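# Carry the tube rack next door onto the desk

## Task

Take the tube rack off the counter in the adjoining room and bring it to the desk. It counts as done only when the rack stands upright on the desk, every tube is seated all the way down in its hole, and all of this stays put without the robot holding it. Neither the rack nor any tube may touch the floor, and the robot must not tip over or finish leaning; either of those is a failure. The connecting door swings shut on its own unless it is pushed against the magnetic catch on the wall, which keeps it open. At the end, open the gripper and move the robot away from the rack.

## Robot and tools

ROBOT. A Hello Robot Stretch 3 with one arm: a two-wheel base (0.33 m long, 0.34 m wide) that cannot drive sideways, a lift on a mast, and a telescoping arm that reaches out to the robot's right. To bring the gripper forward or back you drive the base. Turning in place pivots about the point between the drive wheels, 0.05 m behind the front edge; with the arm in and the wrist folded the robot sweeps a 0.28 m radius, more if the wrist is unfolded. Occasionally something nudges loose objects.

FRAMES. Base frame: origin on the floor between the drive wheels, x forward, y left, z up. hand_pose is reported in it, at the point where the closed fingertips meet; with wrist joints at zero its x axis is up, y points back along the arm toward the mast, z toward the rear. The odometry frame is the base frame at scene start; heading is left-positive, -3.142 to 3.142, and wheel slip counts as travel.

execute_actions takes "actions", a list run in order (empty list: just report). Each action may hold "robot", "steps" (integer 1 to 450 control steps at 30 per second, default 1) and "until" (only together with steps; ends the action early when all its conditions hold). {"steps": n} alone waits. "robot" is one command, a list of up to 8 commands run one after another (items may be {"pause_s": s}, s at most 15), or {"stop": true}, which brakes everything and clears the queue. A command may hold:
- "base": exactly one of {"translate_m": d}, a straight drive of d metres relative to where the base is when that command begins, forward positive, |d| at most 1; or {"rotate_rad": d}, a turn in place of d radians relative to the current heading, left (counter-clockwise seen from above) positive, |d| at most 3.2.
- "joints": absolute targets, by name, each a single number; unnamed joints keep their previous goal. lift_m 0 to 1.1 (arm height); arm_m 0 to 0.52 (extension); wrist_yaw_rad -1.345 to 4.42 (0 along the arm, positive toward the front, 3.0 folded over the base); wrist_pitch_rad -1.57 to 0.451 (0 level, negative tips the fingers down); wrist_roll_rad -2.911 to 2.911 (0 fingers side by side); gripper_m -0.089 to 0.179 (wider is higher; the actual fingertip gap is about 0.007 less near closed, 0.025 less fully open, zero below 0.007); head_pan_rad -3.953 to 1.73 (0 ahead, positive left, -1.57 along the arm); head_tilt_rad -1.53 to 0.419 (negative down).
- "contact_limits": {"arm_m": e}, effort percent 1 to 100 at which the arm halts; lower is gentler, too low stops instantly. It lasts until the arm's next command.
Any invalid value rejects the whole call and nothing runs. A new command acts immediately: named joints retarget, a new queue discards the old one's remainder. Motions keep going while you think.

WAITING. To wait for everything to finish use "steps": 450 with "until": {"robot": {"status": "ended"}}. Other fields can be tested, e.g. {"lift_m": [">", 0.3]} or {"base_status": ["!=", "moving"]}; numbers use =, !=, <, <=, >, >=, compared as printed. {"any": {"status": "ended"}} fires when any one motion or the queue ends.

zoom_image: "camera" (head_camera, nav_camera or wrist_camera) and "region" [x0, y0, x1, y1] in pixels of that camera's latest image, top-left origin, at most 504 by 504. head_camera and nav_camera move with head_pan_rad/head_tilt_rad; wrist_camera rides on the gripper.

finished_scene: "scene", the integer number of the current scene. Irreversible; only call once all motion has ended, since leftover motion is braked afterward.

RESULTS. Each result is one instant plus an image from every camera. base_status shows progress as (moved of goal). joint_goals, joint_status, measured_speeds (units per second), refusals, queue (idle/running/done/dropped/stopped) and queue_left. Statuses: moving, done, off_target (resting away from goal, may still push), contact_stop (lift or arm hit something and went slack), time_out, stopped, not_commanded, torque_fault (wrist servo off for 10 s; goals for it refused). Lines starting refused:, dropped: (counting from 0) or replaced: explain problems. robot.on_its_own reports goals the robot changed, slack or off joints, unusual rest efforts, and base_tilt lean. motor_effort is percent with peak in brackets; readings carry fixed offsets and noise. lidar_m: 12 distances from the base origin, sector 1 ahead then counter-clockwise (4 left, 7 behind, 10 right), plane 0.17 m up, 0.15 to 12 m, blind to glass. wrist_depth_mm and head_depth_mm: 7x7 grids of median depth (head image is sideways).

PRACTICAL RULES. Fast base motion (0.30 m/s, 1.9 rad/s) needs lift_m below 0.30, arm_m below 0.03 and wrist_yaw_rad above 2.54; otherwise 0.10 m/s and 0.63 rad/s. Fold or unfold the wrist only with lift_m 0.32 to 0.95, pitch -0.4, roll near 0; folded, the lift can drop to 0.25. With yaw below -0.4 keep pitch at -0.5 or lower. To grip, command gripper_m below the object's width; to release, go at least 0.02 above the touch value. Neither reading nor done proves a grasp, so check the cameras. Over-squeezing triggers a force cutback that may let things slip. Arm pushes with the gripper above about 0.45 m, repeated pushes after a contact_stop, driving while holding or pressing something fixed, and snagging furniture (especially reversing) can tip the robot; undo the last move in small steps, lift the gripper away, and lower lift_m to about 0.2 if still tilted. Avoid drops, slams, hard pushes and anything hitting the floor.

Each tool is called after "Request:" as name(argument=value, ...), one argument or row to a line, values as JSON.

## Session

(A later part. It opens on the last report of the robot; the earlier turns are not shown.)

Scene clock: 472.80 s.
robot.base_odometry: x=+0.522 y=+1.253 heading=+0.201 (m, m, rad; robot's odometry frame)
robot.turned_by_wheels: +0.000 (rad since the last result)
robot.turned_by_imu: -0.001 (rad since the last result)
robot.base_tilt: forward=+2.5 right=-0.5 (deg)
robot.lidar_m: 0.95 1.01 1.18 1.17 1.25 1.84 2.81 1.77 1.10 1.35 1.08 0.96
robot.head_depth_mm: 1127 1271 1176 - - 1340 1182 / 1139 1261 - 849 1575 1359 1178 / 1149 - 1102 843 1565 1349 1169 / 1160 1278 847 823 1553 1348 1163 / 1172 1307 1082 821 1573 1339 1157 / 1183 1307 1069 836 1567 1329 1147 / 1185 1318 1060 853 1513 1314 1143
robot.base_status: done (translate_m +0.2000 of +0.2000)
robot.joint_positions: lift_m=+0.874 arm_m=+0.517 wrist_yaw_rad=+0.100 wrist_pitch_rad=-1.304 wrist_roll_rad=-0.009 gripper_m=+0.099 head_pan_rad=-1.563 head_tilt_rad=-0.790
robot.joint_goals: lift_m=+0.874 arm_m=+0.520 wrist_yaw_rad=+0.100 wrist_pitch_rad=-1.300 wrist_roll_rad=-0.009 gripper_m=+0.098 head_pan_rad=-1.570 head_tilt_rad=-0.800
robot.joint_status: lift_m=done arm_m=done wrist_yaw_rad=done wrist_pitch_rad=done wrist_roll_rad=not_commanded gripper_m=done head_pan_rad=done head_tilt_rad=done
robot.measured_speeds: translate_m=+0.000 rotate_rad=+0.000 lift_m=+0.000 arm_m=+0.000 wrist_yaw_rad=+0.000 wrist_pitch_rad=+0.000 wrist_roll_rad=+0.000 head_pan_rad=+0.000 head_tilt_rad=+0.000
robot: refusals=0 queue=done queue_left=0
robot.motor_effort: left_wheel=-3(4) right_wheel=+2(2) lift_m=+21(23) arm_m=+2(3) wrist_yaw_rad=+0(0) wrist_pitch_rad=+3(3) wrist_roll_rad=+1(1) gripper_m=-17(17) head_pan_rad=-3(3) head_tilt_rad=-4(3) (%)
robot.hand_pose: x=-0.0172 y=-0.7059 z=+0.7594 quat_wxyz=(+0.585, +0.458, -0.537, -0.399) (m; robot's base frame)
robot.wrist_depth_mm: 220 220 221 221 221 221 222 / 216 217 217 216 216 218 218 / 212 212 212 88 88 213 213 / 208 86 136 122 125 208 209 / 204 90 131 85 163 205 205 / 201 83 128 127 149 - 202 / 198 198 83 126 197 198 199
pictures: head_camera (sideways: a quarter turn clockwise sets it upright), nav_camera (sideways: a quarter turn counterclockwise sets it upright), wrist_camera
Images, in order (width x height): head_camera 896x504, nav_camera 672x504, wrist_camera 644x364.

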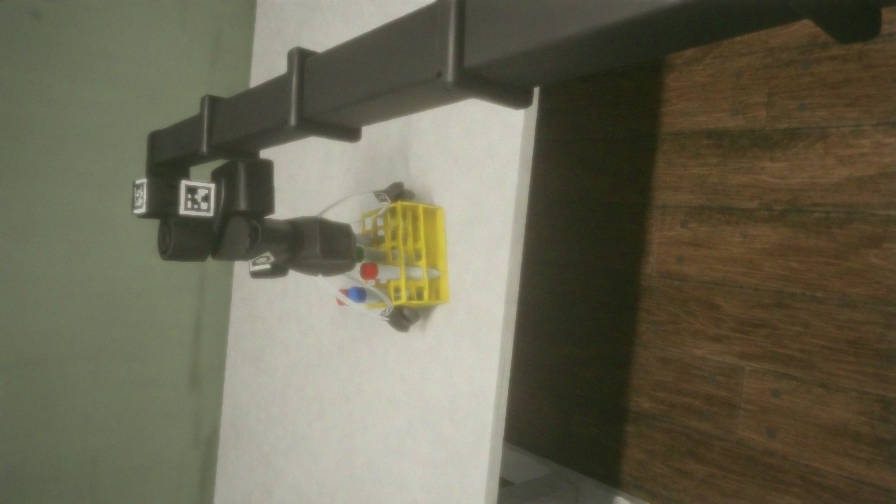

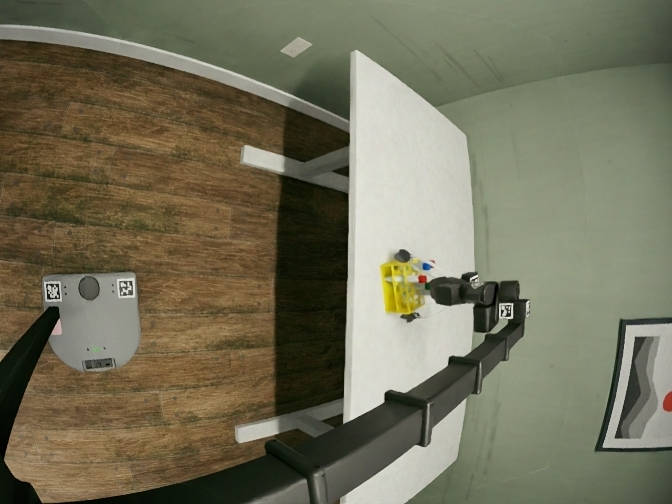

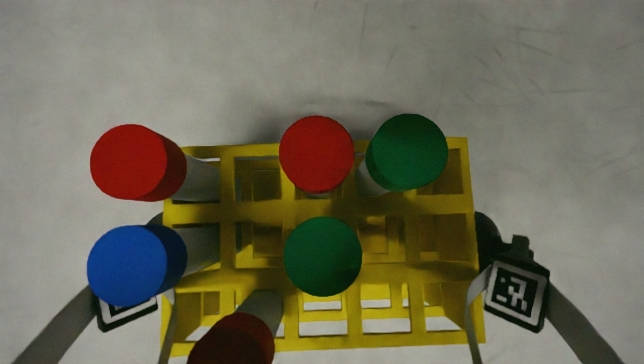

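Request:
execute_actions(
  actions=[
    {"robot":[{"joints":{"lift_m":0.869}},{"joints":{"gripper_m":0.175}},{"pause_s":0.3},{"joints":{"lift_m":1.0}}],"steps":300,"until":{"robot":{"status":"ended"}}},
  ],
)

Request:
zoom_image(
  camera="head_camera",
  region=[280,150,520,370],
)

Scene clock: 474.87 s.
robot.base_odometry: x=+0.522 y=+1.253 heading=+0.201 (m, m, rad; robot's odometry frame)
robot.turned_by_wheels: +0.000 (rad since the last result)
robot.turned_by_imu: -0.001 (rad since the last result)
robot.base_tilt: forward=+2.5 right=-0.4 (deg)
robot.lidar_m: 0.95 1.02 1.19 1.17 1.25 1.84 2.81 1.77 1.10 1.35 1.08 0.97
robot.head_depth_mm: 1136 1274 1178 - - 1342 1180 / 1140 1260 - 852 1579 1364 1176 / 1150 - 1098 842 1552 1352 1174 / 1162 1274 1013 827 1554 1347 1169 / 1168 1308 1081 823 1580 1339 1161 / 1177 1314 1075 837 1569 1329 1155 / 1191 1322 1058 857 1515 1323 1153
robot.base_status: done (translate_m +0.2000 of +0.2000)
robot.joint_positions: lift_m=+0.871 arm_m=+0.517 wrist_yaw_rad=+0.100 wrist_pitch_rad=-1.303 wrist_roll_rad=-0.009 gripper_m=+0.099 head_pan_rad=-1.563 head_tilt_rad=-0.791
robot.joint_goals: lift_m=+0.871 arm_m=+0.520 wrist_yaw_rad=+0.100 wrist_pitch_rad=-1.300 wrist_roll_rad=-0.009 gripper_m=+0.098 head_pan_rad=-1.570 head_tilt_rad=-0.800
robot.joint_status: lift_m=contact_stop arm_m=done wrist_yaw_rad=done wrist_pitch_rad=done wrist_roll_rad=not_commanded gripper_m=done head_pan_rad=done head_tilt_rad=done
robot.measured_speeds: translate_m=+0.000 rotate_rad=+0.000 lift_m=+0.005 arm_m=+0.000 wrist_yaw_rad=+0.000 wrist_pitch_rad=+0.024 wrist_roll_rad=+0.000 head_pan_rad=+0.000 head_tilt_rad=+0.000
robot: refusals=0 queue=dropped queue_left=0
robot.on_its_own: lift_m is slack since a contact_stop, until your next command for it
robot.motor_effort: left_wheel=-2(3) right_wheel=+1(2) lift_m=+17(20) arm_m=+3(3) wrist_yaw_rad=+1(1) wrist_pitch_rad=+2(3) wrist_roll_rad=+1(1) gripper_m=-17(18) head_pan_rad=-3(3) head_tilt_rad=-4(3) (%)
robot.hand_pose: x=-0.0172 y=-0.7061 z=+0.7564 quat_wxyz=(+0.585, +0.458, -0.537, -0.399) (m; robot's base frame)
robot.wrist_depth_mm: 221 221 220 222 222 221 221 / 216 217 216 218 217 218 217 / 212 212 213 88 88 213 214 / 208 86 136 127 123 209 210 / 203 89 131 84 164 205 206 / 201 83 128 127 149 - 201 / 198 197 82 126 196 197 198
pictures: head_camera (sideways: a quarter turn clockwise sets it upright), nav_camera (sideways: a quarter turn counterclockwise sets it upright), wrist_camera
dropped: robot: command 0 of its queue: lift_m: contact_stop
Images, in order (width x height): head_camera 896x504, nav_camera 672x504, wrist_camera 644x364.

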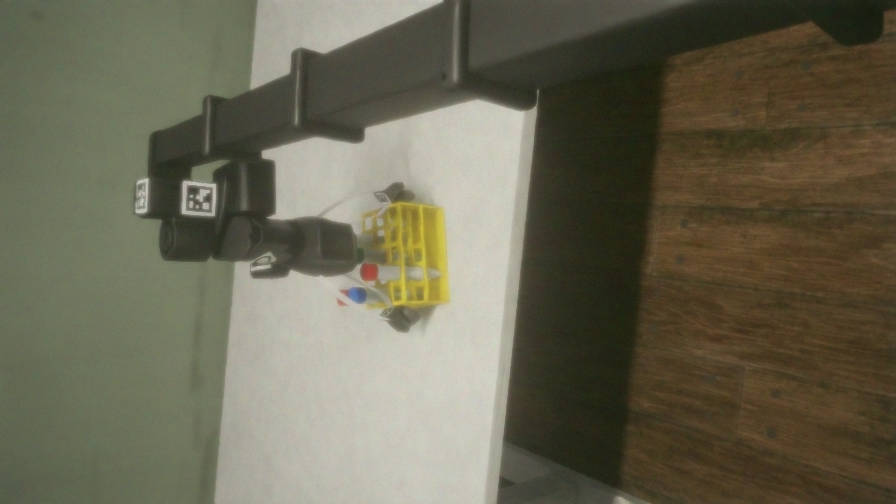

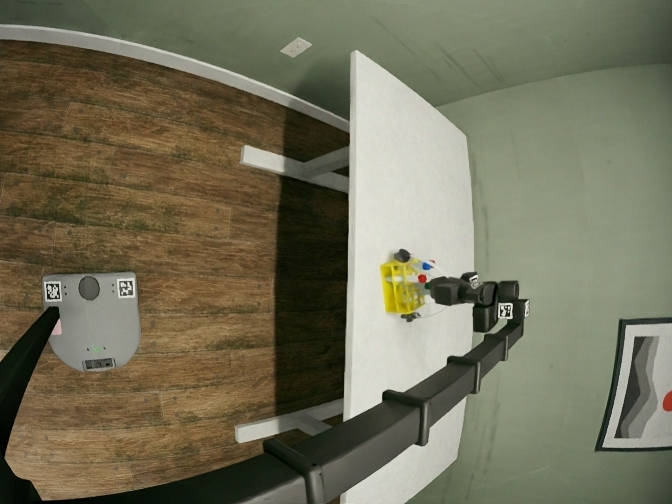

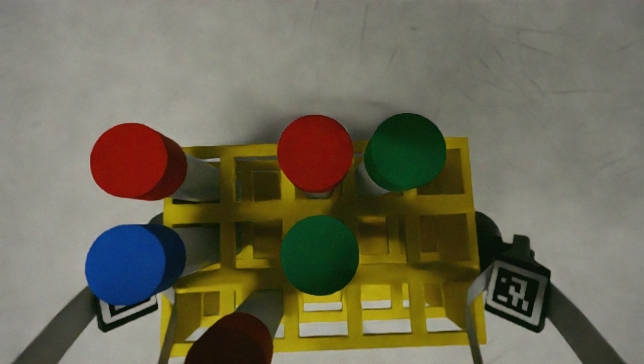

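Region (280, 150, 520, 370) of head_camera's 896x504 image, scaled by 2.100, with more detail than that image has; it fills the top 462 rows of this view, and the rest is white.

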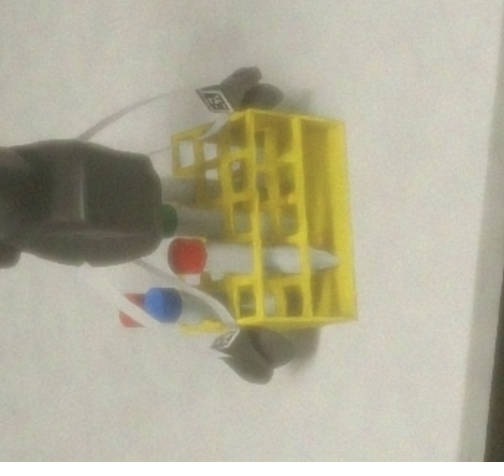

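Touched down. Release.

Request:
execute_actions(
  actions=[
    {"robot":[{"joints":{"gripper_m":0.175}},{"pause_s":0.3},{"joints":{"lift_m":1.0}}],"steps":300,"until":{"robot":{"status":"ended"}}},
  ],
)

Request:
zoom_image(
  camera="head_camera",
  region=[280,150,520,370],
)

Scene clock: 480.57 s.
robot.base_odometry: x=+0.522 y=+1.253 heading=+0.201 (m, m, rad; robot's odometry frame)
robot.turned_by_wheels: +0.000 (rad since the last result)
robot.turned_by_imu: -0.002 (rad since the last result)
robot.base_tilt: forward=+2.4 right=-0.5 (deg)
robot.lidar_m: 0.95 1.02 1.19 1.17 1.25 1.84 2.82 1.77 1.10 1.35 1.08 0.97
robot.head_depth_mm: 1091 - 1076 870 1534 1359 1182 / - 1293 1113 861 1561 1361 1168 / - 1298 1093 850 1552 1353 1171 / 1162 - 1091 825 1546 1346 1164 / 1175 1300 1079 839 1585 1336 1156 / 1176 1325 1066 833 1572 1328 1150 / 1185 1310 1054 851 1510 1327 1148
robot.base_status: done (translate_m +0.2000 of +0.2000)
robot.joint_positions: lift_m=+1.000 arm_m=+0.517 wrist_yaw_rad=+0.100 wrist_pitch_rad=-1.303 wrist_roll_rad=-0.009 gripper_m=+0.175 head_pan_rad=-1.563 head_tilt_rad=-0.791
robot.joint_goals: lift_m=+1.000 arm_m=+0.520 wrist_yaw_rad=+0.100 wrist_pitch_rad=-1.300 wrist_roll_rad=-0.009 gripper_m=+0.175 head_pan_rad=-1.570 head_tilt_rad=-0.800
robot.joint_status: lift_m=done arm_m=done wrist_yaw_rad=done wrist_pitch_rad=done wrist_roll_rad=not_commanded gripper_m=done head_pan_rad=done head_tilt_rad=done
robot.measured_speeds: translate_m=+0.000 rotate_rad=+0.000 lift_m=+0.000 arm_m=+0.000 wrist_yaw_rad=+0.000 wrist_pitch_rad=+0.000 wrist_roll_rad=+0.000 head_pan_rad=+0.000 head_tilt_rad=+0.000
robot: refusals=0 queue=done queue_left=0
robot.motor_effort: left_wheel=-2(2) right_wheel=+1(1) lift_m=+31(32) arm_m=+3(3) wrist_yaw_rad=+0(1) wrist_pitch_rad=+2(4) wrist_roll_rad=+1(1) gripper_m=+0(86) head_pan_rad=-3(3) head_tilt_rad=-4(4) (%)
robot.hand_pose: x=-0.0172 y=-0.7062 z=+0.8850 quat_wxyz=(+0.586, +0.458, -0.537, -0.398) (m; robot's base frame)
robot.wrist_depth_mm: 355 353 350 351 352 354 355 / 344 347 344 347 345 348 348 / 341 338 339 341 342 341 342 / 332 333 335 327 334 333 334 / 325 328 325 256 325 328 330 / 320 320 319 323 322 322 325 / 994 317 313 317 315 315 317
pictures: head_camera (sideways: a quarter turn clockwise sets it upright), nav_camera (sideways: a quarter turn counterclockwise sets it upright), wrist_camera
Images, in order (width x height): head_camera 896x504, nav_camera 672x504, wrist_camera 644x364.

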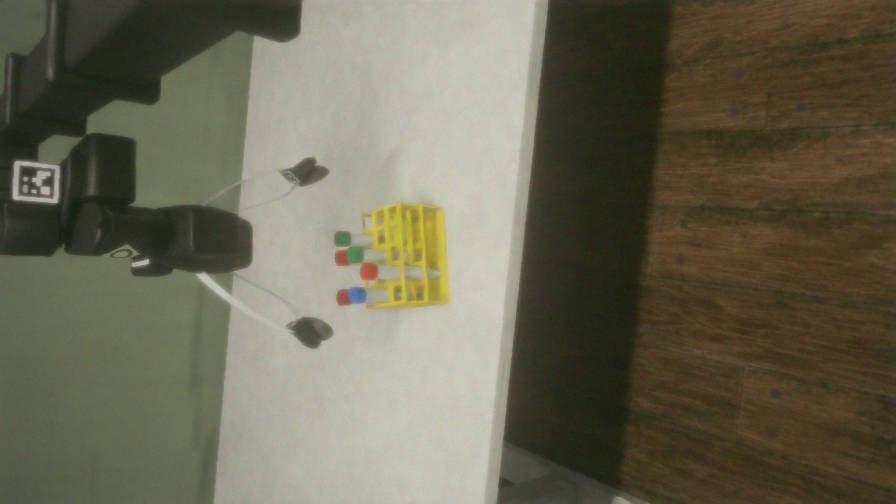

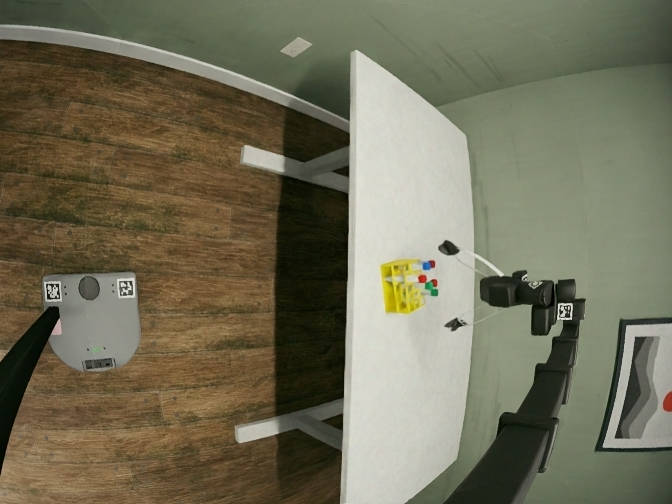

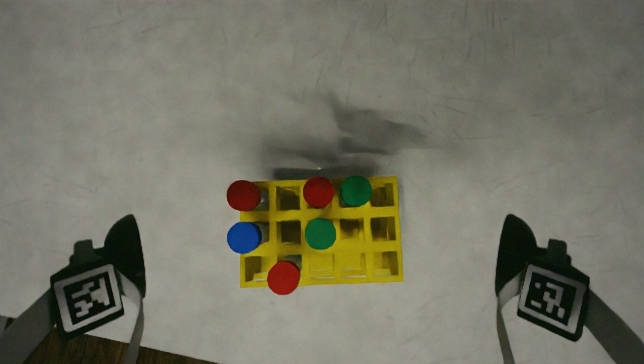

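Region (280, 150, 520, 370) of head_camera's 896x504 image, scaled by 2.100, with more detail than that image has; it fills the top 462 rows of this view, and the rest is white.

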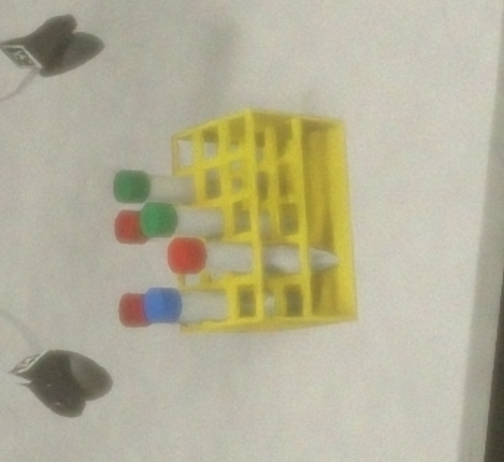

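Request:
execute_actions(
  actions=[
    {"robot":[{"joints":{"arm_m":0.05}},{"joints":{"wrist_pitch_rad":0,"wrist_yaw_rad":0,"lift_m":0.7}}],"steps":400,"until":{"robot":{"status":"ended"}}},
  ],
)

Request:
zoom_image(
  camera="wrist_camera",
  region=[220,60,420,260],
)

Scene clock: 492.73 s.
robot.base_odometry: x=+0.522 y=+1.253 heading=+0.201 (m, m, rad; robot's odometry frame)
robot.turned_by_wheels: +0.000 (rad since the last result)
robot.turned_by_imu: -0.003 (rad since the last result)
robot.base_tilt: forward=+2.4 right=-0.5 (deg)
robot.lidar_m: 0.95 1.01 1.19 1.17 1.25 1.84 2.82 1.77 1.10 1.36 1.08 0.97
robot.head_depth_mm: 1128 1274 1120 871 1534 1377 1202 / 1141 1290 1117 863 1570 1403 - / 1155 1295 1099 852 1536 1416 - / 1160 1300 1088 826 1582 - - / 1172 1300 1079 837 1546 1339 1156 / 1172 1315 1069 834 1563 1324 1152 / 1192 1314 1065 852 1518 1323 1147
robot.base_status: done (translate_m +0.2000 of +0.2000)
robot.joint_positions: lift_m=+0.700 arm_m=+0.050 wrist_yaw_rad=+0.002 wrist_pitch_rad=-0.023 wrist_roll_rad=-0.009 gripper_m=+0.175 head_pan_rad=-1.563 head_tilt_rad=-0.791
robot.joint_goals: lift_m=+0.700 arm_m=+0.050 wrist_yaw_rad=+0.000 wrist_pitch_rad=+0.000 wrist_roll_rad=-0.009 gripper_m=+0.175 head_pan_rad=-1.570 head_tilt_rad=-0.800
robot.joint_status: lift_m=done arm_m=done wrist_yaw_rad=done wrist_pitch_rad=done wrist_roll_rad=not_commanded gripper_m=done head_pan_rad=done head_tilt_rad=done
robot.measured_speeds: translate_m=+0.000 rotate_rad=+0.000 lift_m=+0.000 arm_m=+0.000 wrist_yaw_rad=+0.000 wrist_pitch_rad=+0.000 wrist_roll_rad=+0.000 head_pan_rad=+0.000 head_tilt_rad=+0.000
robot: refusals=0 queue=done queue_left=0
robot.motor_effort: left_wheel=-2(2) right_wheel=+1(1) lift_m=+21(31) arm_m=-2(1) wrist_yaw_rad=-2(1) wrist_pitch_rad=+14(16) wrist_roll_rad=+1(1) gripper_m=+1(1) head_pan_rad=-3(3) head_tilt_rad=-3(4) (%)
robot.hand_pose: x=-0.0210 y=-0.4508 z=+0.8088 quat_wxyz=(+0.711, +0.009, -0.704, -0.008) (m; robot's base frame)
robot.wrist_depth_mm: 957 - - 970 964 930 891 / 956 - - - 961 965 904 / 972 - - - - 962 928 / 894 863 854 413 868 891 907 / 459 509 459 414 467 517 468 / 336 314 313 314 315 316 320 / - - - - - - -
pictures: head_camera (sideways: a quarter turn clockwise sets it upright), nav_camera (sideways: a quarter turn counterclockwise sets it upright), wrist_camera
Images, in order (width x height): head_camera 896x504, nav_camera 672x504, wrist_camera 644x364.

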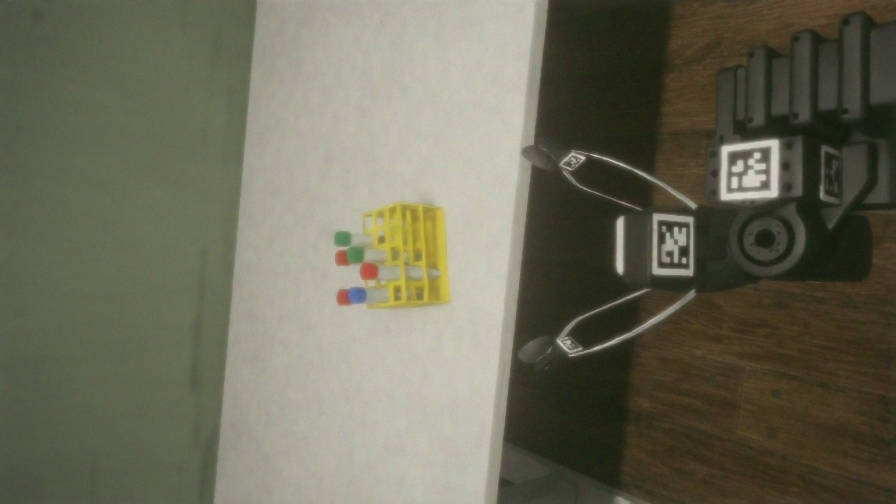

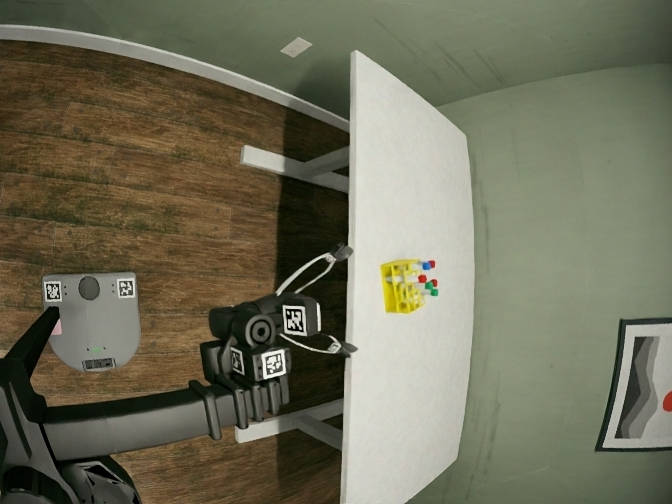

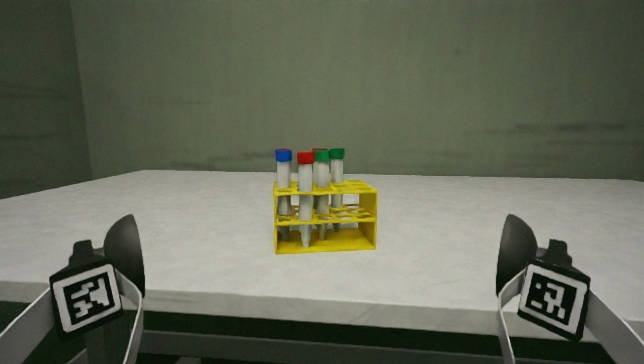

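Region (220, 60, 420, 260) of wrist_camera's 644x364 image, scaled by 2.520.

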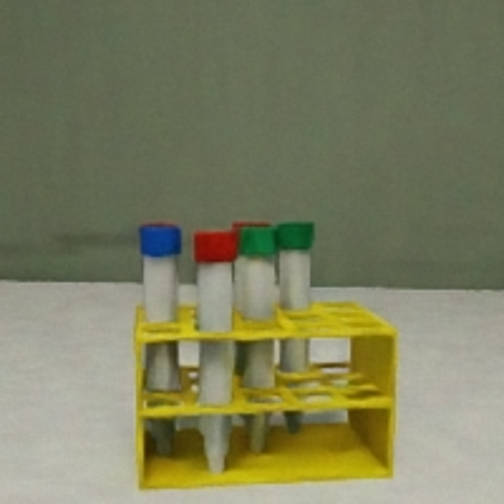

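Request:
execute_actions(
  actions=[
    {"robot":{"joints":{"arm_m":0.0,"wrist_pitch_rad":-0.9}},"steps":200,"until":{"robot":{"status":"ended"}}},
  ],
)

Request:
finished_scene(
  scene=1,
)

Scene clock: 497.10 s.
robot.base_odometry: x=+0.522 y=+1.253 heading=+0.201 (m, m, rad; robot's odometry frame)
robot.turned_by_wheels: +0.000 (rad since the last result)
robot.turned_by_imu: -0.001 (rad since the last result)
robot.base_tilt: forward=+2.5 right=-0.5 (deg)
robot.lidar_m: 0.95 1.01 1.19 1.16 1.25 1.84 2.81 1.77 1.10 1.35 1.07 0.96
robot.head_depth_mm: 1136 1273 1127 867 1538 1370 1228 / 1138 1290 1111 861 1568 1361 1239 / 1154 1293 1101 851 1564 1346 1213 / 1160 1300 1088 825 1553 1360 - / 1172 1304 1083 845 1579 1338 1160 / 1184 1311 1069 839 1567 1332 1149 / 1189 1324 1062 852 1519 1317 1150
robot.base_status: done (translate_m +0.2000 of +0.2000)
robot.joint_positions: lift_m=+0.700 arm_m=+0.000 wrist_yaw_rad=+0.002 wrist_pitch_rad=-0.907 wrist_roll_rad=-0.009 gripper_m=+0.175 head_pan_rad=-1.563 head_tilt_rad=-0.791
robot.joint_goals: lift_m=+0.700 arm_m=+0.000 wrist_yaw_rad=+0.000 wrist_pitch_rad=-0.900 wrist_roll_rad=-0.009 gripper_m=+0.175 head_pan_rad=-1.570 head_tilt_rad=-0.800
robot.joint_status: lift_m=done arm_m=done wrist_yaw_rad=done wrist_pitch_rad=done wrist_roll_rad=not_commanded gripper_m=done head_pan_rad=done head_tilt_rad=done
robot.measured_speeds: translate_m=+0.000 rotate_rad=+0.000 lift_m=+0.000 arm_m=+0.000 wrist_yaw_rad=+0.000 wrist_pitch_rad=+0.000 wrist_roll_rad=+0.000 head_pan_rad=+0.000 head_tilt_rad=+0.000
robot: refusals=0 queue=done queue_left=0
robot.motor_effort: left_wheel=-2(2) right_wheel=+1(1) lift_m=+22(22) arm_m=-2(2) wrist_yaw_rad=-2(2) wrist_pitch_rad=+5(16) wrist_roll_rad=+1(1) gripper_m=+0(0) head_pan_rad=-3(3) head_tilt_rad=-3(4) (%)
robot.hand_pose: x=-0.0214 y=-0.2840 z=+0.6222 quat_wxyz=(+0.639, +0.312, -0.632, -0.308) (m; robot's base frame)
robot.wrist_depth_mm: - - - - - - - / - - - - - - 902 / 961 941 969 963 956 970 939 / 899 844 895 880 891 893 843 / 817 799 801 809 829 825 813 / 740 734 759 744 753 755 754 / 687 713 701 703 706 700 691
pictures: head_camera (sideways: a quarter turn clockwise sets it upright), nav_camera (sideways: a quarter turn counterclockwise sets it upright), wrist_camera
Images, in order (width x height): head_camera 896x504, nav_camera 672x504, wrist_camera 644x364.

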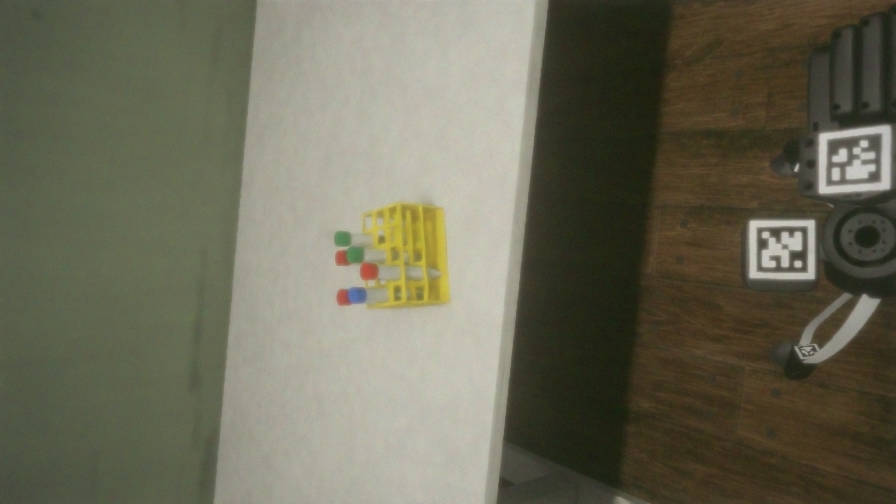

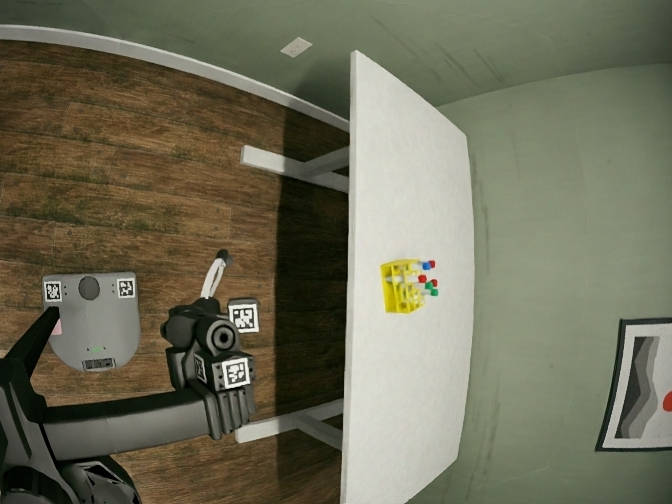

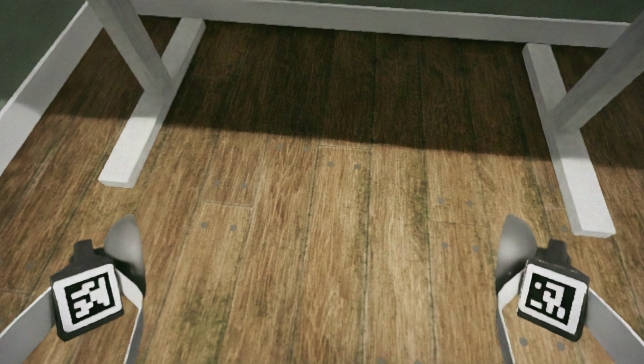

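The scene is finished: the task was done.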